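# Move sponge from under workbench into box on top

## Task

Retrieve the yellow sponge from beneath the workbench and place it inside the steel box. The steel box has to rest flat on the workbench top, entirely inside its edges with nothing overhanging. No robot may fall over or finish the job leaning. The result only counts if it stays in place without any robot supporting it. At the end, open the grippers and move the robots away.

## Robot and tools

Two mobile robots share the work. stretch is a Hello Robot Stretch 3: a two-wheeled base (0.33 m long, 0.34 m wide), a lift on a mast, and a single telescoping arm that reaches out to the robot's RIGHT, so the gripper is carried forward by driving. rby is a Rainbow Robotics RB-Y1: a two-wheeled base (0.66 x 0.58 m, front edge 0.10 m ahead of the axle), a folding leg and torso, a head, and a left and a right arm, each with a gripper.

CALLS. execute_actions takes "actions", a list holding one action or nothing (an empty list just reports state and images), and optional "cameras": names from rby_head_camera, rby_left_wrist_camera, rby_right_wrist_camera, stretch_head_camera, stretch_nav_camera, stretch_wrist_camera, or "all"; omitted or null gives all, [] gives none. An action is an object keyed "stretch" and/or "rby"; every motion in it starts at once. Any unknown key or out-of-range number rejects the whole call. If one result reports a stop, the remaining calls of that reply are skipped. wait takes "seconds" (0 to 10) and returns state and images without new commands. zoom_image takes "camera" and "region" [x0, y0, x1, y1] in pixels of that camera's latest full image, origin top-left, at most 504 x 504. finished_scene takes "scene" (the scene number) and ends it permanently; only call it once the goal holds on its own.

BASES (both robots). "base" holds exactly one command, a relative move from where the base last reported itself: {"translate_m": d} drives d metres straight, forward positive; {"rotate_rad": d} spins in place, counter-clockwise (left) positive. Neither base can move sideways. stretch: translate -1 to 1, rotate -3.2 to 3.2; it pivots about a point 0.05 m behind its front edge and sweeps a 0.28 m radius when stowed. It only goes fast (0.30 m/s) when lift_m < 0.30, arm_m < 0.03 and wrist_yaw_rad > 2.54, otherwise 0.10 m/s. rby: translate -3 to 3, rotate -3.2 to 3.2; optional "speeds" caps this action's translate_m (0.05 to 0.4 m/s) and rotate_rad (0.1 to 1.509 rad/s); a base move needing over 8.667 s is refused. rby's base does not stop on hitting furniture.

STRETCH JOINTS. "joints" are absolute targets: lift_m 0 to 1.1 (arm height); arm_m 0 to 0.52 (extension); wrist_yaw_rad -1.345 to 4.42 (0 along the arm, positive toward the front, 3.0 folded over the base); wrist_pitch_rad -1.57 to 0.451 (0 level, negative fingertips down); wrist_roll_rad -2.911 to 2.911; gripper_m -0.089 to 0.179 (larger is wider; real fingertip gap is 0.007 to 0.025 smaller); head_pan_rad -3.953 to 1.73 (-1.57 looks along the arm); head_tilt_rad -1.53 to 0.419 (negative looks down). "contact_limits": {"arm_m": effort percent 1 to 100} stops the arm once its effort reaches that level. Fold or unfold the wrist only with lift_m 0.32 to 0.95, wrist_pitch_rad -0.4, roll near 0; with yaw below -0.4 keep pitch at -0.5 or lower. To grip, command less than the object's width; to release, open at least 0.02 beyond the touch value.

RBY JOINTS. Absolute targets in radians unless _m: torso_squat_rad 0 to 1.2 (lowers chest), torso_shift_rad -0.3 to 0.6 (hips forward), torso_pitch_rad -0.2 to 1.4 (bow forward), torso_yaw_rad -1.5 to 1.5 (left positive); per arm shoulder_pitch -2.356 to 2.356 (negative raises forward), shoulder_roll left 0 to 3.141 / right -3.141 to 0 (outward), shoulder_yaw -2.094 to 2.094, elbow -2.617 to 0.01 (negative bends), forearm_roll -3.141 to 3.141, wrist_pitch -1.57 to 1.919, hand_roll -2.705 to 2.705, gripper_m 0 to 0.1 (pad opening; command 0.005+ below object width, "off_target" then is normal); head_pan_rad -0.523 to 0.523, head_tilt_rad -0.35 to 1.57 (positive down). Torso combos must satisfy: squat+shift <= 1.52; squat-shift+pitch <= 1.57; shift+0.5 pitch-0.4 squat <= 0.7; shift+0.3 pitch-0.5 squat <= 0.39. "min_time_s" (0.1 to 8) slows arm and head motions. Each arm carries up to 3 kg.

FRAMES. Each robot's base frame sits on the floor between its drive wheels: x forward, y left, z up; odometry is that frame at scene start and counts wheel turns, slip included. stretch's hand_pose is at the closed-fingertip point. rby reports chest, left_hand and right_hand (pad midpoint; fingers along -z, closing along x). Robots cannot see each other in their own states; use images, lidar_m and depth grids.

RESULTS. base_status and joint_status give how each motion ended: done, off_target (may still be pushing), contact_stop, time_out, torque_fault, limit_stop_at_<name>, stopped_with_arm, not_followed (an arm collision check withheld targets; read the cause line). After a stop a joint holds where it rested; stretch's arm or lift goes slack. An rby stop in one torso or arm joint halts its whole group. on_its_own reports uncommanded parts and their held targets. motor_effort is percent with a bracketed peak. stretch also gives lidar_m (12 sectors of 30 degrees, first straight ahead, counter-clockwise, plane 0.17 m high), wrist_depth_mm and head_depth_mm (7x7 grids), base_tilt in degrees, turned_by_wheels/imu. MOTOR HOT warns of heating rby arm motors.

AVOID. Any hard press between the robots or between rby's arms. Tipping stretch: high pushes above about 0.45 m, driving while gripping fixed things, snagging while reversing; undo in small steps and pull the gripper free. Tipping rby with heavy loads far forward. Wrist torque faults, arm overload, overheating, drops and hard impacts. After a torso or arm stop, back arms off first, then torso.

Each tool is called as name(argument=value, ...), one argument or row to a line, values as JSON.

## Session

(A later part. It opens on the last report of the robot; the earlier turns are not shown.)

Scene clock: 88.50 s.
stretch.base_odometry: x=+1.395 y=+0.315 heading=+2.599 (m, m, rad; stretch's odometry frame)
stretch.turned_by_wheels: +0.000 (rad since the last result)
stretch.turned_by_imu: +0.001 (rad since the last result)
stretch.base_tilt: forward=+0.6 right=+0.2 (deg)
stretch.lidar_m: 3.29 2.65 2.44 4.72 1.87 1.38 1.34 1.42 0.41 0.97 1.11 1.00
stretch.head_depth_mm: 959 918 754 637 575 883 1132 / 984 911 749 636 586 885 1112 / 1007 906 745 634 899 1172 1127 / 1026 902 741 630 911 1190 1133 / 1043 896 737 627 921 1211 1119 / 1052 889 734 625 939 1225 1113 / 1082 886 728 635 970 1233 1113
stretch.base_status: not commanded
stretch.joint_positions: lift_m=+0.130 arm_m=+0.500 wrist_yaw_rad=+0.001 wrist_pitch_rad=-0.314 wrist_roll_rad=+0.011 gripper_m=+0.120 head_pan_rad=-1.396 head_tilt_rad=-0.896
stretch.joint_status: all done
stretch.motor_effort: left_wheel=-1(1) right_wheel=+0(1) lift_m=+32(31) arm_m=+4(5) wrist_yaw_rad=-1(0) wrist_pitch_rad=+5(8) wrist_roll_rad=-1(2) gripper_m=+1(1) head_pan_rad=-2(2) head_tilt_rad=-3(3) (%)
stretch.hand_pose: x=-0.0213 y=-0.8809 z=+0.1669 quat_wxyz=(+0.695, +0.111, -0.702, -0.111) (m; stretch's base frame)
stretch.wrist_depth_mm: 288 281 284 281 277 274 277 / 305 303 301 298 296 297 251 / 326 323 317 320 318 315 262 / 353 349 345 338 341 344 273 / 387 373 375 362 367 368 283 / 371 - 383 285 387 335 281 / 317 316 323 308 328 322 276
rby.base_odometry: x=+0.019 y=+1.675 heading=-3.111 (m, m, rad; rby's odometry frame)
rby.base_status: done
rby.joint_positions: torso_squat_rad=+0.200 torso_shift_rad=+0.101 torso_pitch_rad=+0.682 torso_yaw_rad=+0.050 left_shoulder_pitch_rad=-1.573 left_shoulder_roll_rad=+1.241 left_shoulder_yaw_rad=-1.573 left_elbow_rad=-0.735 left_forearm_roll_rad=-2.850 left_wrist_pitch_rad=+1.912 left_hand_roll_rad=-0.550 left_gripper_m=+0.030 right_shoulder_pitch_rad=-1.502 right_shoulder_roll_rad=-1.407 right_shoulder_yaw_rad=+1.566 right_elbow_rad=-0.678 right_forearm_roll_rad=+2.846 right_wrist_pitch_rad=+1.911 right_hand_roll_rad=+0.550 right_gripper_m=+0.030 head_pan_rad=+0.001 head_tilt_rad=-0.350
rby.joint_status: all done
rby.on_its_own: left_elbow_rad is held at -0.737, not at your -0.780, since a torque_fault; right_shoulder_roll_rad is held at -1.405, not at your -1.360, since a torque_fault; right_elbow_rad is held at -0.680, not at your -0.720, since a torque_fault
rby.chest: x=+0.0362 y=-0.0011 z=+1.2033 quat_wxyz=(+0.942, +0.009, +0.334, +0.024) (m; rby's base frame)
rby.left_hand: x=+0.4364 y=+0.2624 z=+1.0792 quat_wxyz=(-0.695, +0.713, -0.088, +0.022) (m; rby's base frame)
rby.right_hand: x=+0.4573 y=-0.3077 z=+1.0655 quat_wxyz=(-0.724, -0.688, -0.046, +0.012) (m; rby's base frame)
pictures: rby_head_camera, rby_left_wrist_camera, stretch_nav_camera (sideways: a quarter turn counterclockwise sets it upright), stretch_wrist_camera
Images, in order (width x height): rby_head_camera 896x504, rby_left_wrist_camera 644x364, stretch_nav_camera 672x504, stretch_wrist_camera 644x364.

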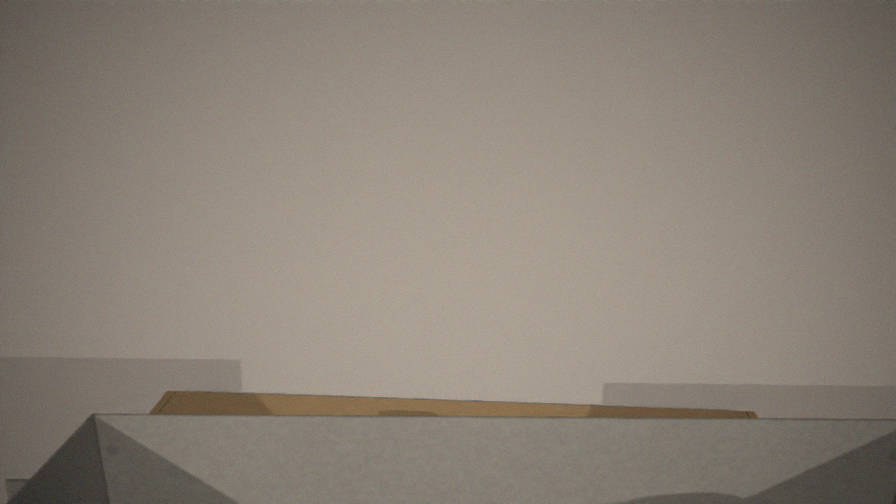

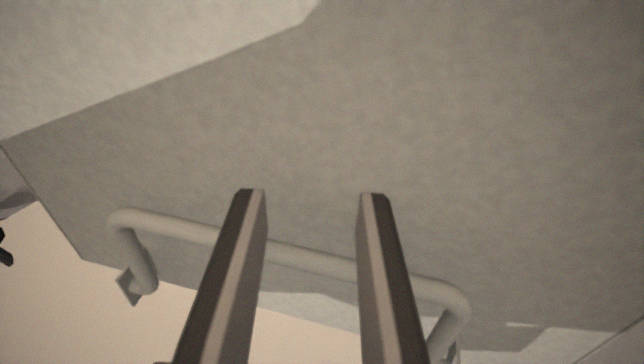

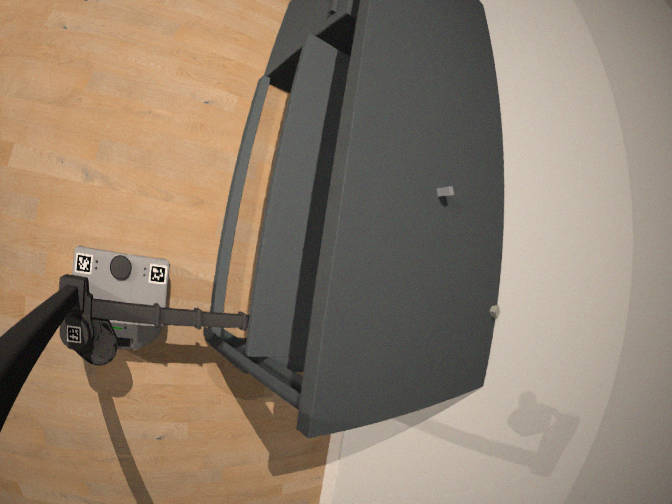

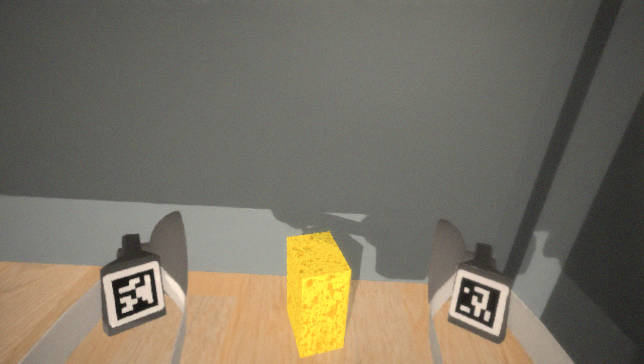

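execute_actions(
  actions=[
    {"rby":{"base":{"rotate_rad":-2.0},"speeds":{"rotate_rad":0.4}},"stretch":{"joints":{"arm_m":0.52,"lift_m":0.1,"wrist_pitch_rad":-0.45}}},
  ],
  cameras=["rby_head_camera","stretch_wrist_camera","stretch_head_camera"],
)

Scene clock: 95.10 s.
stretch.base_odometry: x=+1.395 y=+0.315 heading=+2.599 (m, m, rad; stretch's odometry frame)
stretch.turned_by_wheels: +0.000 (rad since the last result)
stretch.turned_by_imu: +0.001 (rad since the last result)
stretch.base_tilt: forward=+0.4 right=+0.3 (deg)
stretch.lidar_m: 3.31 2.85 2.74 4.73 1.87 1.38 1.34 1.42 0.41 0.97 1.11 1.00
stretch.head_depth_mm: 959 919 753 638 575 883 1128 / 983 909 749 637 584 885 1114 / 1006 908 746 633 897 1167 1123 / 1025 901 742 631 911 1188 1131 / 1046 894 737 627 921 1210 1120 / 1053 891 734 625 939 1226 1116 / 1079 885 730 634 970 1229 1111
stretch.base_status: not commanded
stretch.joint_positions: lift_m=+0.100 arm_m=+0.519 wrist_yaw_rad=+0.001 wrist_pitch_rad=-0.462 wrist_roll_rad=+0.011 gripper_m=+0.120 head_pan_rad=-1.396 head_tilt_rad=-0.896
stretch.joint_status: all done
stretch.motor_effort: left_wheel=+0(0) right_wheel=+0(0) lift_m=+32(30) arm_m=+4(4) wrist_yaw_rad=+0(2) wrist_pitch_rad=+4(5) wrist_roll_rad=-1(2) gripper_m=-1(1) head_pan_rad=-1(1) head_tilt_rad=-3(3) (%)
stretch.hand_pose: x=-0.0213 y=-0.8830 z=+0.1032 quat_wxyz=(+0.685, +0.162, -0.692, -0.163) (m; stretch's base frame)
stretch.wrist_depth_mm: 273 270 270 265 262 261 266 / 298 295 292 289 287 284 276 / 329 324 320 317 314 312 259 / 355 354 359 259 343 345 271 / 318 325 329 269 336 336 278 / 273 - 277 280 283 295 276 / 239 236 240 243 248 244 252
rby.base_odometry: x=+0.019 y=+1.675 heading=+1.173 (m, m, rad; rby's odometry frame)
rby.base_status: done
rby.joint_positions: torso_squat_rad=+0.200 torso_shift_rad=+0.101 torso_pitch_rad=+0.682 torso_yaw_rad=+0.050 left_shoulder_pitch_rad=-1.573 left_shoulder_roll_rad=+1.241 left_shoulder_yaw_rad=-1.573 left_elbow_rad=-0.735 left_forearm_roll_rad=-2.850 left_wrist_pitch_rad=+1.912 left_hand_roll_rad=-0.550 left_gripper_m=+0.030 right_shoulder_pitch_rad=-1.502 right_shoulder_roll_rad=-1.407 right_shoulder_yaw_rad=+1.566 right_elbow_rad=-0.678 right_forearm_roll_rad=+2.846 right_wrist_pitch_rad=+1.911 right_hand_roll_rad=+0.550 right_gripper_m=+0.030 head_pan_rad=+0.001 head_tilt_rad=-0.350
rby.joint_status: not commanded
rby.on_its_own: left_elbow_rad is held at -0.737, not at your -0.780, since a torque_fault; right_shoulder_roll_rad is held at -1.405, not at your -1.360, since a torque_fault; right_elbow_rad is held at -0.680, not at your -0.720, since a torque_fault
rby.chest: x=+0.0362 y=-0.0012 z=+1.2033 quat_wxyz=(+0.942, +0.009, +0.334, +0.024) (m; rby's base frame)
rby.left_hand: x=+0.4364 y=+0.2623 z=+1.0792 quat_wxyz=(-0.695, +0.713, -0.088, +0.022) (m; rby's base frame)
rby.right_hand: x=+0.4573 y=-0.3077 z=+1.0655 quat_wxyz=(-0.724, -0.688, -0.046, +0.012) (m; rby's base frame)
pictures: rby_head_camera, stretch_head_camera (sideways: a quarter turn clockwise sets it upright), stretch_wrist_camera
Images, in order (width x height): rby_head_camera 896x504, stretch_head_camera 896x504, stretch_wrist_camera 644x364.

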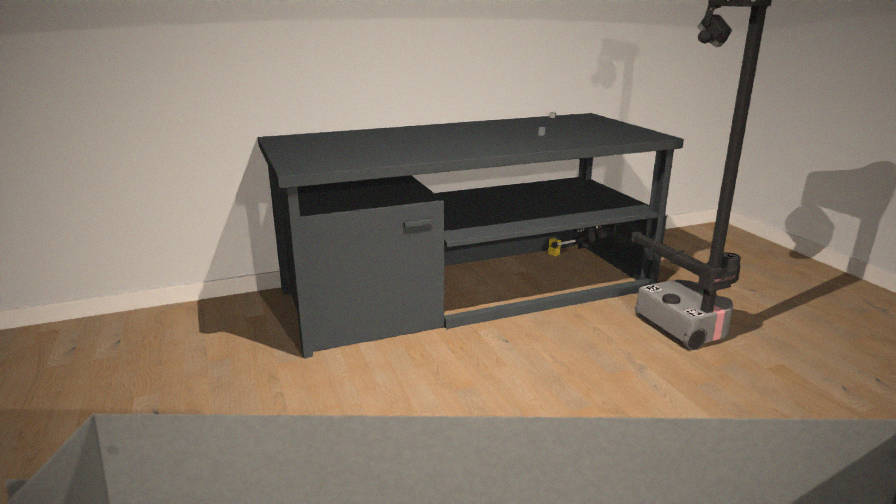

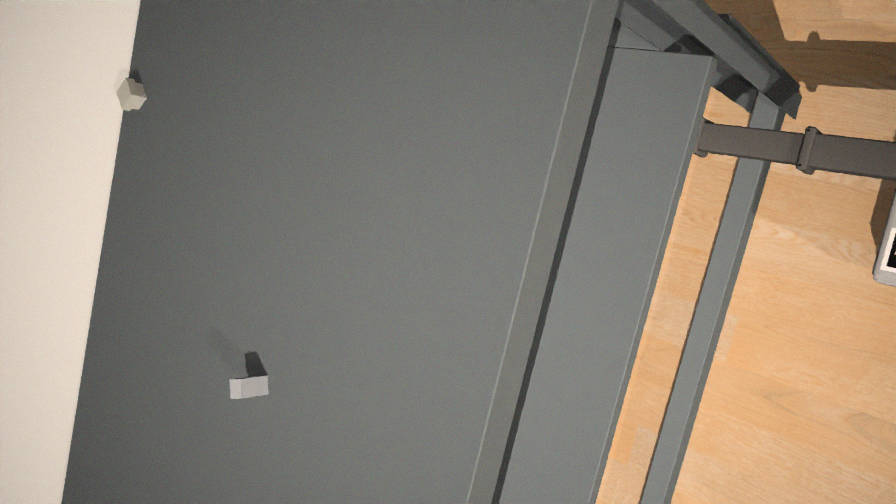

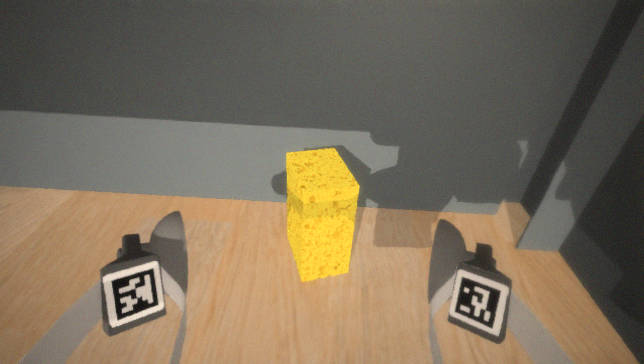

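execute_actions(
  actions=[
    {"stretch":{"joints":{"lift_m":0.06,"wrist_pitch_rad":-0.25}}},
  ],
  cameras=[],
)

execute_actions(
  actions=[
    {"stretch":{"joints":{"gripper_m":0.03}}},
  ],
  cameras=["rby_head_camera","stretch_wrist_camera"],
)

Scene clock: 96.53 s.
stretch.base_odometry: x=+1.395 y=+0.315 heading=+2.599 (m, m, rad; stretch's odometry frame)
stretch.turned_by_wheels: +0.000 (rad since the last result)
stretch.turned_by_imu: +0.000 (rad since the last result)
stretch.base_tilt: forward=+0.6 right=+0.4 (deg)
stretch.lidar_m: 3.29 2.85 2.75 4.70 1.87 1.38 1.34 1.43 0.41 0.97 1.11 1.00
stretch.head_depth_mm: 958 918 753 639 576 882 1130 / 984 910 751 636 584 887 1113 / 1010 906 745 633 897 1169 1133 / 1028 902 741 630 909 1194 1127 / 1047 897 739 627 922 1208 1116 / 1054 888 734 625 940 1222 1116 / 1079 885 731 635 973 1234 1111
stretch.base_status: not commanded
stretch.joint_positions: lift_m=+0.060 arm_m=+0.519 wrist_yaw_rad=+0.001 wrist_pitch_rad=-0.273 wrist_roll_rad=+0.011 gripper_m=+0.120 head_pan_rad=-1.396 head_tilt_rad=-0.896
stretch.joint_status: all done
stretch.motor_effort: left_wheel=+0(1) right_wheel=+0(0) lift_m=+32(32) arm_m=+4(3) wrist_yaw_rad=-2(1) wrist_pitch_rad=+8(8) wrist_roll_rad=-2(1) gripper_m=+0(1) head_pan_rad=-1(1) head_tilt_rad=-2(2) (%)
stretch.hand_pose: x=-0.0213 y=-0.9047 z=+0.1068 quat_wxyz=(+0.697, +0.096, -0.704, -0.097) (m; stretch's base frame)
stretch.wrist_depth_mm: 265 264 264 262 260 258 266 / 280 281 280 277 275 271 275 / 303 299 296 298 289 289 246 / 325 320 313 311 310 310 258 / 343 336 341 233 335 335 266 / 297 - 302 244 314 314 280 / 256 247 252 254 258 253 258
rby.base_odometry: x=+0.019 y=+1.675 heading=+1.173 (m, m, rad; rby's odometry frame)
rby.base_status: not commanded
rby.joint_positions: torso_squat_rad=+0.200 torso_shift_rad=+0.101 torso_pitch_rad=+0.682 torso_yaw_rad=+0.050 left_shoulder_pitch_rad=-1.573 left_shoulder_roll_rad=+1.241 left_shoulder_yaw_rad=-1.573 left_elbow_rad=-0.735 left_forearm_roll_rad=-2.850 left_wrist_pitch_rad=+1.912 left_hand_roll_rad=-0.550 left_gripper_m=+0.030 right_shoulder_pitch_rad=-1.502 right_shoulder_roll_rad=-1.407 right_shoulder_yaw_rad=+1.566 right_elbow_rad=-0.678 right_forearm_roll_rad=+2.846 right_wrist_pitch_rad=+1.911 right_hand_roll_rad=+0.550 right_gripper_m=+0.030 head_pan_rad=+0.001 head_tilt_rad=-0.350
rby.joint_status: not commanded
rby.on_its_own: left_elbow_rad is held at -0.737, not at your -0.780, since a torque_fault; right_shoulder_roll_rad is held at -1.405, not at your -1.360, since a torque_fault; right_elbow_rad is held at -0.680, not at your -0.720, since a torque_fault
rby.chest: x=+0.0362 y=-0.0012 z=+1.2033 quat_wxyz=(+0.942, +0.009, +0.334, +0.024) (m; rby's base frame)
rby.left_hand: x=+0.4364 y=+0.2623 z=+1.0792 quat_wxyz=(-0.695, +0.713, -0.088, +0.022) (m; rby's base frame)
rby.right_hand: x=+0.4573 y=-0.3077 z=+1.0655 quat_wxyz=(-0.724, -0.688, -0.046, +0.012) (m; rby's base frame)
pictures: none
No camera images: the call's "cameras" was empty. Leave "cameras" out to get every camera's image.

Scene clock: 97.93 s.
stretch.base_odometry: x=+1.395 y=+0.315 heading=+2.599 (m, m, rad; stretch's odometry frame)
stretch.turned_by_wheels: +0.000 (rad since the last result)
stretch.turned_by_imu: +0.000 (rad since the last result)
stretch.base_tilt: forward=+0.6 right=+0.3 (deg)
stretch.lidar_m: 3.29 2.85 2.75 4.69 1.87 1.38 1.34 1.43 0.41 0.97 1.11 1.01
stretch.head_depth_mm: 957 918 752 639 575 884 1136 / 984 915 751 637 585 885 1109 / 1008 907 745 633 898 1164 1135 / 1025 902 745 630 910 1194 1131 / 1041 896 738 628 924 1213 1119 / 1055 891 734 625 942 1225 1113 / 1078 887 731 635 971 1232 1113
stretch.base_status: not commanded
stretch.joint_positions: lift_m=+0.060 arm_m=+0.519 wrist_yaw_rad=+0.001 wrist_pitch_rad=-0.273 wrist_roll_rad=+0.011 gripper_m=+0.030 head_pan_rad=-1.396 head_tilt_rad=-0.896
stretch.joint_status: all done
stretch.motor_effort: left_wheel=+0(0) right_wheel=+0(0) lift_m=+32(32) arm_m=+4(4) wrist_yaw_rad=-1(2) wrist_pitch_rad=+8(8) wrist_roll_rad=-1(1) gripper_m=+0(96) head_pan_rad=-1(2) head_tilt_rad=-2(3) (%)
stretch.hand_pose: x=-0.0213 y=-0.9047 z=+0.1068 quat_wxyz=(+0.697, +0.096, -0.704, -0.097) (m; stretch's base frame)
stretch.wrist_depth_mm: 268 264 263 262 262 258 264 / 281 281 279 277 276 270 276 / 300 298 296 296 290 291 245 / 323 317 316 313 314 310 257 / 344 343 332 231 330 336 269 / 294 300 - 243 320 320 279 / 248 246 248 251 252 264 258
rby.base_odometry: x=+0.019 y=+1.675 heading=+1.173 (m, m, rad; rby's odometry frame)
rby.base_status: not commanded
rby.joint_positions: torso_squat_rad=+0.200 torso_shift_rad=+0.101 torso_pitch_rad=+0.682 torso_yaw_rad=+0.050 left_shoulder_pitch_rad=-1.573 left_shoulder_roll_rad=+1.241 left_shoulder_yaw_rad=-1.573 left_elbow_rad=-0.735 left_forearm_roll_rad=-2.850 left_wrist_pitch_rad=+1.912 left_hand_roll_rad=-0.550 left_gripper_m=+0.030 right_shoulder_pitch_rad=-1.502 right_shoulder_roll_rad=-1.407 right_shoulder_yaw_rad=+1.566 right_elbow_rad=-0.678 right_forearm_roll_rad=+2.846 right_wrist_pitch_rad=+1.911 right_hand_roll_rad=+0.550 right_gripper_m=+0.030 head_pan_rad=+0.001 head_tilt_rad=-0.350
rby.joint_status: not commanded
rby.on_its_own: left_elbow_rad is held at -0.737, not at your -0.780, since a torque_fault; right_shoulder_roll_rad is held at -1.405, not at your -1.360, since a torque_fault; right_elbow_rad is held at -0.680, not at your -0.720, since a torque_fault
rby.chest: x=+0.0362 y=-0.0012 z=+1.2033 quat_wxyz=(+0.942, +0.009, +0.334, +0.024) (m; rby's base frame)
rby.left_hand: x=+0.4364 y=+0.2623 z=+1.0792 quat_wxyz=(-0.695, +0.713, -0.088, +0.022) (m; rby's base frame)
rby.right_hand: x=+0.4573 y=-0.3077 z=+1.0655 quat_wxyz=(-0.724, -0.688, -0.046, +0.012) (m; rby's base frame)
pictures: rby_head_camera, stretch_wrist_camera
Images, in order (width x height): rby_head_camera 896x504, stretch_wrist_camera 644x364.

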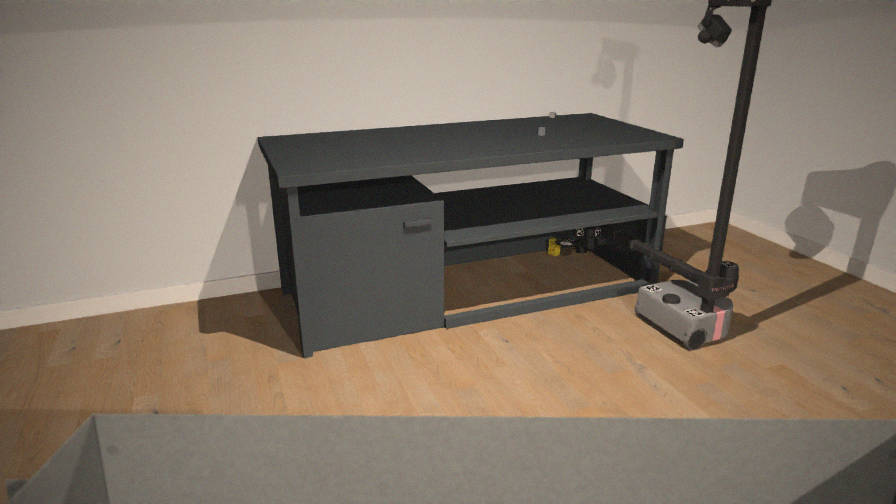

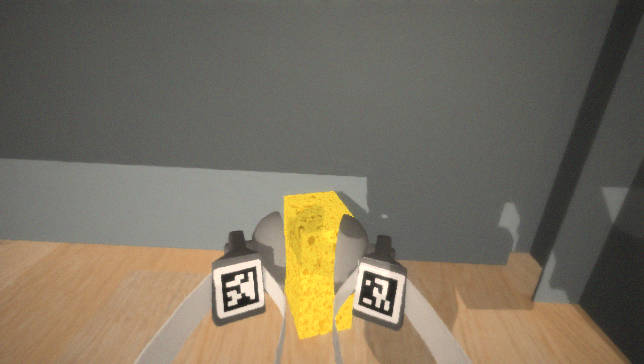

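execute_actions(
  actions=[
    {"stretch":{"joints":{"lift_m":0.14,"wrist_pitch_rad":-0.1}}},
  ],
  cameras=[],
)

execute_actions(
  actions=[
    {"stretch":{"joints":{"arm_m":0.0}}},
  ],
  cameras=["rby_head_camera","stretch_wrist_camera"],
)

Scene clock: 99.83 s.
stretch.base_odometry: x=+1.395 y=+0.315 heading=+2.599 (m, m, rad; stretch's odometry frame)
stretch.turned_by_wheels: +0.000 (rad since the last result)
stretch.turned_by_imu: +0.000 (rad since the last result)
stretch.base_tilt: forward=+0.7 right=+0.4 (deg)
stretch.lidar_m: 3.29 2.84 2.75 4.71 1.87 1.38 1.34 1.43 0.41 0.97 1.11 1.00
stretch.head_depth_mm: 958 918 753 639 576 884 1131 / 986 913 750 636 585 885 1115 / 1009 909 743 632 895 1169 1127 / 1026 898 744 631 911 1194 1132 / 1041 895 738 627 922 1207 1121 / 1054 890 734 625 940 1221 1115 / 1075 888 732 636 969 1230 1114
stretch.base_status: not commanded
stretch.joint_positions: lift_m=+0.140 arm_m=+0.519 wrist_yaw_rad=+0.001 wrist_pitch_rad=-0.123 wrist_roll_rad=+0.011 gripper_m=+0.030 head_pan_rad=-1.396 head_tilt_rad=-0.896
stretch.joint_status: all done
stretch.motor_effort: left_wheel=-1(0) right_wheel=+0(0) lift_m=+50(53) arm_m=+4(4) wrist_yaw_rad=-2(0) wrist_pitch_rad=+8(11) wrist_roll_rad=-1(1) gripper_m=+1(0) head_pan_rad=-1(2) head_tilt_rad=-2(2) (%)
stretch.hand_pose: x=-0.0212 y=-0.9158 z=+0.2231 quat_wxyz=(+0.702, +0.044, -0.709, -0.044) (m; stretch's base frame)
stretch.wrist_depth_mm: 272 271 268 266 267 264 268 / 284 279 280 278 278 273 276 / 297 289 289 286 287 285 278 / 306 302 302 301 298 296 249 / 320 316 313 310 310 311 256 / 338 334 - 332 324 330 264 / 348 347 348 340 346 340 275
rby.base_odometry: x=+0.019 y=+1.675 heading=+1.173 (m, m, rad; rby's odometry frame)
rby.base_status: not commanded
rby.joint_positions: torso_squat_rad=+0.200 torso_shift_rad=+0.101 torso_pitch_rad=+0.682 torso_yaw_rad=+0.050 left_shoulder_pitch_rad=-1.573 left_shoulder_roll_rad=+1.241 left_shoulder_yaw_rad=-1.573 left_elbow_rad=-0.735 left_forearm_roll_rad=-2.850 left_wrist_pitch_rad=+1.912 left_hand_roll_rad=-0.550 left_gripper_m=+0.030 right_shoulder_pitch_rad=-1.502 right_shoulder_roll_rad=-1.407 right_shoulder_yaw_rad=+1.566 right_elbow_rad=-0.678 right_forearm_roll_rad=+2.846 right_wrist_pitch_rad=+1.911 right_hand_roll_rad=+0.550 right_gripper_m=+0.030 head_pan_rad=+0.001 head_tilt_rad=-0.350
rby.joint_status: not commanded
rby.on_its_own: left_elbow_rad is held at -0.737, not at your -0.780, since a torque_fault; right_shoulder_roll_rad is held at -1.405, not at your -1.360, since a torque_fault; right_elbow_rad is held at -0.680, not at your -0.720, since a torque_fault
rby.chest: x=+0.0362 y=-0.0012 z=+1.2033 quat_wxyz=(+0.942, +0.009, +0.334, +0.024) (m; rby's base frame)
rby.left_hand: x=+0.4364 y=+0.2623 z=+1.0792 quat_wxyz=(-0.695, +0.713, -0.088, +0.022) (m; rby's base frame)
rby.right_hand: x=+0.4573 y=-0.3077 z=+1.0655 quat_wxyz=(-0.724, -0.688, -0.046, +0.012) (m; rby's base frame)
pictures: none
No camera images: the call's "cameras" was empty. Leave "cameras" out to get every camera's image.

Scene clock: 104.83 s.
stretch.base_odometry: x=+1.395 y=+0.315 heading=+2.599 (m, m, rad; stretch's odometry frame)
stretch.turned_by_wheels: +0.000 (rad since the last result)
stretch.turned_by_imu: +0.001 (rad since the last result)
stretch.base_tilt: forward=+0.5 right=+0.2 (deg)
stretch.lidar_m: 3.29 2.84 2.75 4.71 1.87 1.38 1.34 1.43 0.41 0.98 1.11 1.00
stretch.head_depth_mm: 958 921 754 639 576 881 1133 / 982 910 749 636 585 887 1122 / 1010 909 746 633 896 1175 1146 / 1028 904 742 631 913 1190 1136 / 1045 897 738 627 925 1208 1119 / 1052 891 733 625 941 1223 1119 / 1078 883 732 636 972 1236 1110
stretch.base_status: not commanded
stretch.joint_positions: lift_m=+0.140 arm_m=+0.000 wrist_yaw_rad=+0.001 wrist_pitch_rad=-0.123 wrist_roll_rad=+0.011 gripper_m=+0.030 head_pan_rad=-1.396 head_tilt_rad=-0.896
stretch.joint_status: all done
stretch.motor_effort: left_wheel=+0(0) right_wheel=-1(0) lift_m=+50(50) arm_m=-4(3) wrist_yaw_rad=-1(1) wrist_pitch_rad=+8(8) wrist_roll_rad=-1(1) gripper_m=+0(1) head_pan_rad=-2(1) head_tilt_rad=-2(3) (%)
stretch.hand_pose: x=-0.0212 y=-0.3967 z=+0.2232 quat_wxyz=(+0.702, +0.044, -0.709, -0.044) (m; stretch's base frame)
stretch.wrist_depth_mm: 722 655 614 555 532 392 270 / 815 804 800 799 727 417 271 / 831 830 845 838 786 418 265 / 867 872 890 835 797 401 264 / 701 740 785 748 706 396 259 / 521 529 - 555 559 391 214 / 427 427 428 437 425 387 221
rby.base_odometry: x=+0.019 y=+1.675 heading=+1.173 (m, m, rad; rby's odometry frame)
rby.base_status: not commanded
rby.joint_positions: torso_squat_rad=+0.200 torso_shift_rad=+0.101 torso_pitch_rad=+0.682 torso_yaw_rad=+0.050 left_shoulder_pitch_rad=-1.573 left_shoulder_roll_rad=+1.241 left_shoulder_yaw_rad=-1.573 left_elbow_rad=-0.735 left_forearm_roll_rad=-2.850 left_wrist_pitch_rad=+1.912 left_hand_roll_rad=-0.550 left_gripper_m=+0.030 right_shoulder_pitch_rad=-1.502 right_shoulder_roll_rad=-1.407 right_shoulder_yaw_rad=+1.566 right_elbow_rad=-0.678 right_forearm_roll_rad=+2.846 right_wrist_pitch_rad=+1.911 right_hand_roll_rad=+0.550 right_gripper_m=+0.030 head_pan_rad=+0.001 head_tilt_rad=-0.350
rby.joint_status: not commanded
rby.on_its_own: left_elbow_rad is held at -0.737, not at your -0.780, since a torque_fault; right_shoulder_roll_rad is held at -1.405, not at your -1.360, since a torque_fault; right_elbow_rad is held at -0.680, not at your -0.720, since a torque_fault
rby.chest: x=+0.0362 y=-0.0012 z=+1.2033 quat_wxyz=(+0.942, +0.009, +0.334, +0.024) (m; rby's base frame)
rby.left_hand: x=+0.4364 y=+0.2623 z=+1.0792 quat_wxyz=(-0.695, +0.713, -0.088, +0.022) (m; rby's base frame)
rby.right_hand: x=+0.4573 y=-0.3077 z=+1.0655 quat_wxyz=(-0.724, -0.688, -0.046, +0.012) (m; rby's base frame)
pictures: rby_head_camera, stretch_wrist_camera
Images, in order (width x height): rby_head_camera 896x504, stretch_wrist_camera 644x364.

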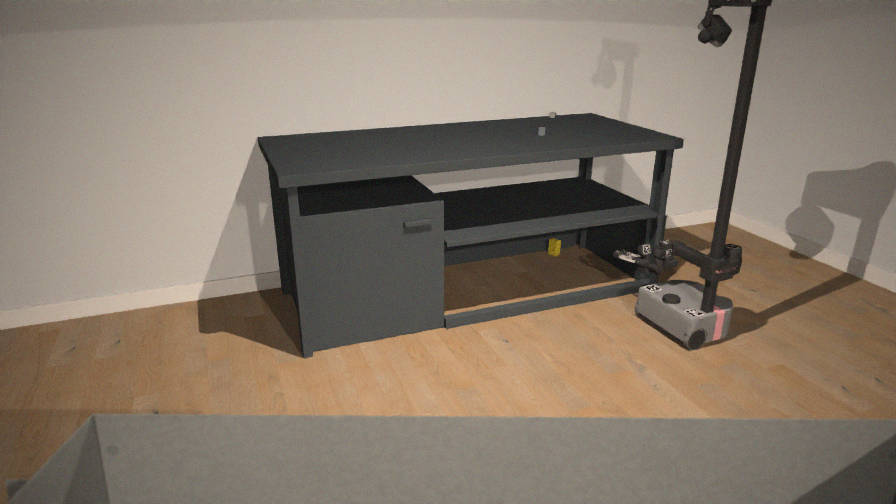

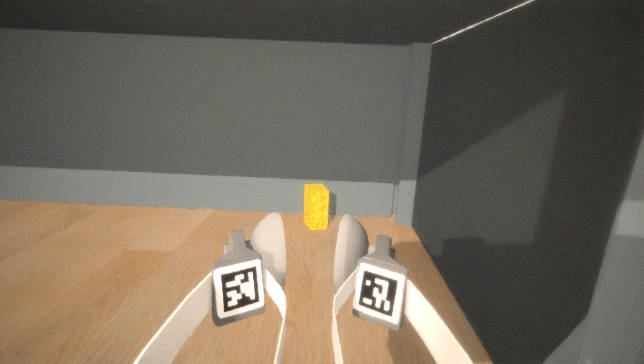

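execute_actions(
  actions=[
    {"stretch":{"joints":{"wrist_yaw_rad":1.6,"gripper_m":0.12},"base":{"rotate_rad":-0.3}}},
  ],
  cameras=[],
)

execute_actions(
  actions=[
    {"stretch":{"base":{"translate_m":0.22}}},
  ],
  cameras=[],
)

execute_actions(
  actions=[
    {"stretch":{"base":{"rotate_rad":0.3}}},
  ],
  cameras=[],
)

execute_actions(
  actions=[
    {"stretch":{"base":{"translate_m":-0.2},"joints":{"wrist_yaw_rad":0,"arm_m":0.25}}},
  ],
  cameras=["stretch_nav_camera","stretch_wrist_camera"],
)

Scene clock: 107.27 s.
stretch.base_odometry: x=+1.395 y=+0.315 heading=+2.299 (m, m, rad; stretch's odometry frame)
stretch.turned_by_wheels: -0.300 (rad since the last result)
stretch.turned_by_imu: -0.295 (rad since the last result)
stretch.base_tilt: forward=+0.7 right=+0.3 (deg)
stretch.lidar_m: 1.00 3.31 2.75 4.77 2.73 1.55 1.34 1.36 0.42 0.41 1.05 1.06
stretch.head_depth_mm: 1011 1174 1360 653 1354 1264 1132 / 1012 970 750 636 710 1221 1134 / 1005 910 744 633 900 1186 1143 / 1004 901 742 632 896 1187 1140 / 998 898 739 629 893 1182 1134 / 995 890 735 626 889 1175 1116 / 995 885 732 622 889 1174 1110
stretch.base_status: done
stretch.joint_positions: lift_m=+0.140 arm_m=+0.000 wrist_yaw_rad=+1.597 wrist_pitch_rad=-0.123 wrist_roll_rad=+0.011 gripper_m=+0.120 head_pan_rad=-1.396 head_tilt_rad=-0.896
stretch.joint_status: all done
stretch.motor_effort: left_wheel=+2(4) right_wheel=-2(4) lift_m=+50(51) arm_m=-3(4) wrist_yaw_rad=+3(2) wrist_pitch_rad=+8(8) wrist_roll_rad=-1(1) gripper_m=+1(98) head_pan_rad=-2(1) head_tilt_rad=-2(3) (%)
stretch.hand_pose: x=+0.2299 y=-0.1387 z=+0.2232 quat_wxyz=(+0.521, +0.538, -0.464, +0.473) (m; stretch's base frame)
stretch.wrist_depth_mm: - - - 952 543 510 502 / - - - 988 949 - 913 / - - - 997 995 - 893 / - - - - - - 894 / 717 779 751 731 760 786 801 / 532 - 552 556 496 598 587 / 422 418 441 443 426 368 470
rby.base_odometry: x=+0.019 y=+1.675 heading=+1.173 (m, m, rad; rby's odometry frame)
rby.base_status: not commanded
rby.joint_positions: torso_squat_rad=+0.200 torso_shift_rad=+0.101 torso_pitch_rad=+0.682 torso_yaw_rad=+0.050 left_shoulder_pitch_rad=-1.573 left_shoulder_roll_rad=+1.241 left_shoulder_yaw_rad=-1.573 left_elbow_rad=-0.735 left_forearm_roll_rad=-2.850 left_wrist_pitch_rad=+1.912 left_hand_roll_rad=-0.550 left_gripper_m=+0.030 right_shoulder_pitch_rad=-1.502 right_shoulder_roll_rad=-1.407 right_shoulder_yaw_rad=+1.566 right_elbow_rad=-0.678 right_forearm_roll_rad=+2.846 right_wrist_pitch_rad=+1.911 right_hand_roll_rad=+0.550 right_gripper_m=+0.030 head_pan_rad=+0.001 head_tilt_rad=-0.350
rby.joint_status: not commanded
rby.on_its_own: left_elbow_rad is held at -0.737, not at your -0.780, since a torque_fault; right_shoulder_roll_rad is held at -1.405, not at your -1.360, since a torque_fault; right_elbow_rad is held at -0.680, not at your -0.720, since a torque_fault
rby.chest: x=+0.0362 y=-0.0012 z=+1.2033 quat_wxyz=(+0.942, +0.009, +0.334, +0.024) (m; rby's base frame)
rby.left_hand: x=+0.4364 y=+0.2623 z=+1.0792 quat_wxyz=(-0.695, +0.713, -0.088, +0.022) (m; rby's base frame)
rby.right_hand: x=+0.4573 y=-0.3077 z=+1.0655 quat_wxyz=(-0.724, -0.688, -0.046, +0.012) (m; rby's base frame)
pictures: none
No camera images: the call's "cameras" was empty. Leave "cameras" out to get every camera's image.

Scene clock: 110.67 s.
stretch.base_odometry: x=+1.249 y=+0.479 heading=+2.299 (m, m, rad; stretch's odometry frame)
stretch.turned_by_wheels: +0.000 (rad since the last result)
stretch.turned_by_imu: +0.001 (rad since the last result)
stretch.base_tilt: forward=+0.7 right=+0.4 (deg)
stretch.lidar_m: 0.79 3.09 2.68 4.83 3.16 1.80 1.56 1.57 0.50 0.86 1.00 0.82
stretch.head_depth_mm: 961 919 754 638 567 891 1131 / 958 915 750 636 564 885 1125 / 955 906 746 634 561 882 1144 / 949 901 742 630 558 880 1142 / 946 895 738 628 557 878 1132 / 944 890 717 625 554 876 1111 / 942 885 731 623 552 871 1116
stretch.base_status: done
stretch.joint_positions: lift_m=+0.140 arm_m=+0.000 wrist_yaw_rad=+1.597 wrist_pitch_rad=-0.122 wrist_roll_rad=+0.011 gripper_m=+0.120 head_pan_rad=-1.396 head_tilt_rad=-0.896
stretch.joint_status: not commanded
stretch.motor_effort: left_wheel=+1(6) right_wheel=-2(2) lift_m=+51(50) arm_m=-3(3) wrist_yaw_rad=+2(3) wrist_pitch_rad=+8(8) wrist_roll_rad=-1(1) gripper_m=+0(0) head_pan_rad=-2(1) head_tilt_rad=-2(2) (%)
stretch.hand_pose: x=+0.2299 y=-0.1387 z=+0.2232 quat_wxyz=(+0.521, +0.538, -0.464, +0.473) (m; stretch's base frame)
stretch.wrist_depth_mm: - - - 716 540 520 498 / - - - 755 727 778 819 / - - - 772 750 808 829 / - - - 743 774 832 856 / 710 764 729 694 778 809 801 / 546 - 548 541 521 599 590 / 421 426 437 437 406 432 459
rby.base_odometry: x=+0.019 y=+1.675 heading=+1.173 (m, m, rad; rby's odometry frame)
rby.base_status: not commanded
rby.joint_positions: torso_squat_rad=+0.200 torso_shift_rad=+0.101 torso_pitch_rad=+0.682 torso_yaw_rad=+0.050 left_shoulder_pitch_rad=-1.573 left_shoulder_roll_rad=+1.241 left_shoulder_yaw_rad=-1.573 left_elbow_rad=-0.735 left_forearm_roll_rad=-2.850 left_wrist_pitch_rad=+1.912 left_hand_roll_rad=-0.550 left_gripper_m=+0.030 right_shoulder_pitch_rad=-1.502 right_shoulder_roll_rad=-1.407 right_shoulder_yaw_rad=+1.566 right_elbow_rad=-0.678 right_forearm_roll_rad=+2.846 right_wrist_pitch_rad=+1.911 right_hand_roll_rad=+0.550 right_gripper_m=+0.030 head_pan_rad=+0.001 head_tilt_rad=-0.350
rby.joint_status: not commanded
rby.on_its_own: left_elbow_rad is held at -0.737, not at your -0.780, since a torque_fault; right_shoulder_roll_rad is held at -1.405, not at your -1.360, since a torque_fault; right_elbow_rad is held at -0.680, not at your -0.720, since a torque_fault
rby.chest: x=+0.0362 y=-0.0012 z=+1.2033 quat_wxyz=(+0.942, +0.009, +0.334, +0.024) (m; rby's base frame)
rby.left_hand: x=+0.4364 y=+0.2623 z=+1.0792 quat_wxyz=(-0.695, +0.713, -0.088, +0.022) (m; rby's base frame)
rby.right_hand: x=+0.4573 y=-0.3077 z=+1.0655 quat_wxyz=(-0.724, -0.688, -0.046, +0.012) (m; rby's base frame)
pictures: none
No camera images: the call's "cameras" was empty. Leave "cameras" out to get every camera's image.

Scene clock: 112.10 s.
stretch.base_odometry: x=+1.249 y=+0.479 heading=+2.599 (m, m, rad; stretch's odometry frame)
stretch.turned_by_wheels: +0.300 (rad since the last result)
stretch.turned_by_imu: +0.296 (rad since the last result)
stretch.base_tilt: forward=+0.8 right=+0.2 (deg)
stretch.lidar_m: 1.37 2.80 2.68 4.83 2.15 1.60 1.56 0.50 0.63 1.00 0.97 0.79
stretch.head_depth_mm: 909 920 753 639 554 818 1107 / 933 914 750 636 552 843 1113 / 958 907 747 633 557 867 1128 / 984 900 741 629 568 881 1138 / 1008 896 738 629 577 1162 1135 / 1017 893 735 626 588 1186 1116 / 1039 886 731 622 886 1211 1111
stretch.base_status: done
stretch.joint_positions: lift_m=+0.140 arm_m=+0.000 wrist_yaw_rad=+1.598 wrist_pitch_rad=-0.122 wrist_roll_rad=+0.011 gripper_m=+0.120 head_pan_rad=-1.396 head_tilt_rad=-0.896
stretch.joint_status: not commanded
stretch.motor_effort: left_wheel=-1(5) right_wheel=+1(3) lift_m=+50(50) arm_m=-3(3) wrist_yaw_rad=+1(2) wrist_pitch_rad=+8(8) wrist_roll_rad=-1(1) gripper_m=+0(0) head_pan_rad=-2(1) head_tilt_rad=-3(2) (%)
stretch.hand_pose: x=+0.2299 y=-0.1386 z=+0.2232 quat_wxyz=(+0.521, +0.538, -0.464, +0.473) (m; stretch's base frame)
stretch.wrist_depth_mm: - - - - - 521 508 / - - - - 963 593 581 / - - - - 965 613 609 / - - - - 901 657 638 / 712 769 742 753 766 674 666 / 534 - 553 555 554 596 592 / 426 423 436 441 445 404 466
rby.base_odometry: x=+0.019 y=+1.675 heading=+1.173 (m, m, rad; rby's odometry frame)
rby.base_status: not commanded
rby.joint_positions: torso_squat_rad=+0.200 torso_shift_rad=+0.101 torso_pitch_rad=+0.682 torso_yaw_rad=+0.050 left_shoulder_pitch_rad=-1.573 left_shoulder_roll_rad=+1.241 left_shoulder_yaw_rad=-1.573 left_elbow_rad=-0.735 left_forearm_roll_rad=-2.850 left_wrist_pitch_rad=+1.912 left_hand_roll_rad=-0.550 left_gripper_m=+0.030 right_shoulder_pitch_rad=-1.502 right_shoulder_roll_rad=-1.407 right_shoulder_yaw_rad=+1.566 right_elbow_rad=-0.678 right_forearm_roll_rad=+2.846 right_wrist_pitch_rad=+1.911 right_hand_roll_rad=+0.550 right_gripper_m=+0.030 head_pan_rad=+0.001 head_tilt_rad=-0.350
rby.joint_status: not commanded
rby.on_its_own: left_elbow_rad is held at -0.737, not at your -0.780, since a torque_fault; right_shoulder_roll_rad is held at -1.405, not at your -1.360, since a torque_fault; right_elbow_rad is held at -0.680, not at your -0.720, since a torque_fault
rby.chest: x=+0.0362 y=-0.0012 z=+1.2033 quat_wxyz=(+0.942, +0.009, +0.334, +0.024) (m; rby's base frame)
rby.left_hand: x=+0.4364 y=+0.2623 z=+1.0792 quat_wxyz=(-0.695, +0.713, -0.088, +0.022) (m; rby's base frame)
rby.right_hand: x=+0.4573 y=-0.3077 z=+1.0655 quat_wxyz=(-0.724, -0.688, -0.046, +0.012) (m; rby's base frame)
pictures: none
No camera images: the call's "cameras" was empty. Leave "cameras" out to get every camera's image.

Scene clock: 115.20 s.
stretch.base_odometry: x=+1.420 y=+0.376 heading=+2.599 (m, m, rad; stretch's odometry frame)
stretch.turned_by_wheels: +0.000 (rad since the last result)
stretch.turned_by_imu: +0.000 (rad since the last result)
stretch.base_tilt: forward=+0.5 right=+0.5 (deg)
stretch.lidar_m: 1.49 2.90 2.79 4.76 1.89 1.39 1.37 1.44 0.36 0.96 1.04 0.97
stretch.head_depth_mm: 902 921 753 637 553 797 1099 / 927 915 749 636 552 829 1099 / 952 908 746 634 551 855 1121 / 975 900 741 631 559 879 1126 / 1002 896 738 629 568 1157 1119 / 1013 891 734 625 577 1186 1118 / 1043 886 732 623 886 1200 1111
stretch.base_status: done
stretch.joint_positions: lift_m=+0.140 arm_m=+0.250 wrist_yaw_rad=+0.002 wrist_pitch_rad=-0.122 wrist_roll_rad=+0.010 gripper_m=+0.120 head_pan_rad=-1.396 head_tilt_rad=-0.896
stretch.joint_status: all done
stretch.motor_effort: left_wheel=-1(5) right_wheel=+1(3) lift_m=+50(50) arm_m=+3(7) wrist_yaw_rad=-2(3) wrist_pitch_rad=+8(8) wrist_roll_rad=-1(2) gripper_m=+0(1) head_pan_rad=-2(1) head_tilt_rad=-3(2) (%)
stretch.hand_pose: x=-0.0210 y=-0.6460 z=+0.2232 quat_wxyz=(+0.702, +0.044, -0.709, -0.043) (m; stretch's base frame)
stretch.wrist_depth_mm: 472 466 471 468 462 410 299 / 481 485 472 476 476 421 298 / 508 514 496 490 495 442 297 / 533 529 528 526 528 443 293 / 549 533 553 535 532 437 290 / 530 - 548 503 555 382 291 / 425 429 431 438 453 416 284
rby.base_odometry: x=+0.019 y=+1.675 heading=+1.173 (m, m, rad; rby's odometry frame)
rby.base_status: not commanded
rby.joint_positions: torso_squat_rad=+0.200 torso_shift_rad=+0.101 torso_pitch_rad=+0.682 torso_yaw_rad=+0.050 left_shoulder_pitch_rad=-1.573 left_shoulder_roll_rad=+1.241 left_shoulder_yaw_rad=-1.573 left_elbow_rad=-0.735 left_forearm_roll_rad=-2.850 left_wrist_pitch_rad=+1.912 left_hand_roll_rad=-0.550 left_gripper_m=+0.030 right_shoulder_pitch_rad=-1.502 right_shoulder_roll_rad=-1.407 right_shoulder_yaw_rad=+1.566 right_elbow_rad=-0.678 right_forearm_roll_rad=+2.846 right_wrist_pitch_rad=+1.911 right_hand_roll_rad=+0.550 right_gripper_m=+0.030 head_pan_rad=+0.001 head_tilt_rad=-0.350
rby.joint_status: not commanded
rby.on_its_own: left_elbow_rad is held at -0.737, not at your -0.780, since a torque_fault; right_shoulder_roll_rad is held at -1.405, not at your -1.360, since a torque_fault; right_elbow_rad is held at -0.680, not at your -0.720, since a torque_fault
rby.chest: x=+0.0362 y=-0.0012 z=+1.2033 quat_wxyz=(+0.942, +0.009, +0.334, +0.024) (m; rby's base frame)
rby.left_hand: x=+0.4364 y=+0.2623 z=+1.0792 quat_wxyz=(-0.695, +0.713, -0.088, +0.022) (m; rby's base frame)
rby.right_hand: x=+0.4573 y=-0.3077 z=+1.0655 quat_wxyz=(-0.724, -0.688, -0.046, +0.012) (m; rby's base frame)
pictures: stretch_nav_camera (sideways: a quarter turn counterclockwise sets it upright), stretch_wrist_camera
Images, in order (width x height): stretch_nav_camera 672x504, stretch_wrist_camera 644x364.

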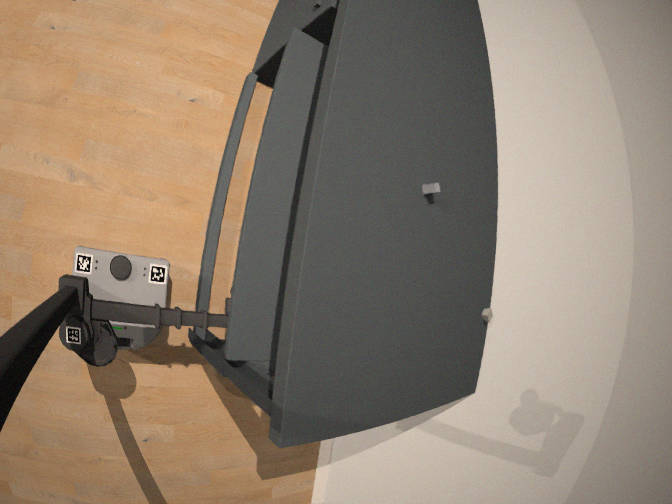

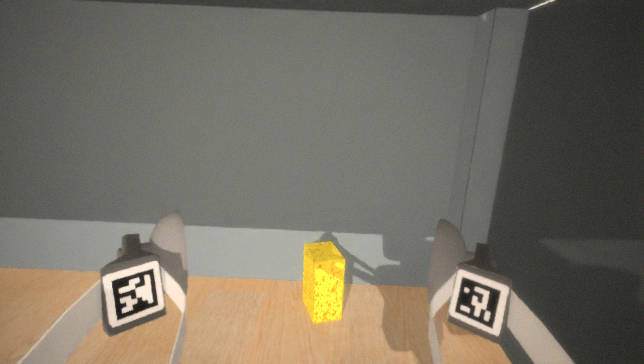

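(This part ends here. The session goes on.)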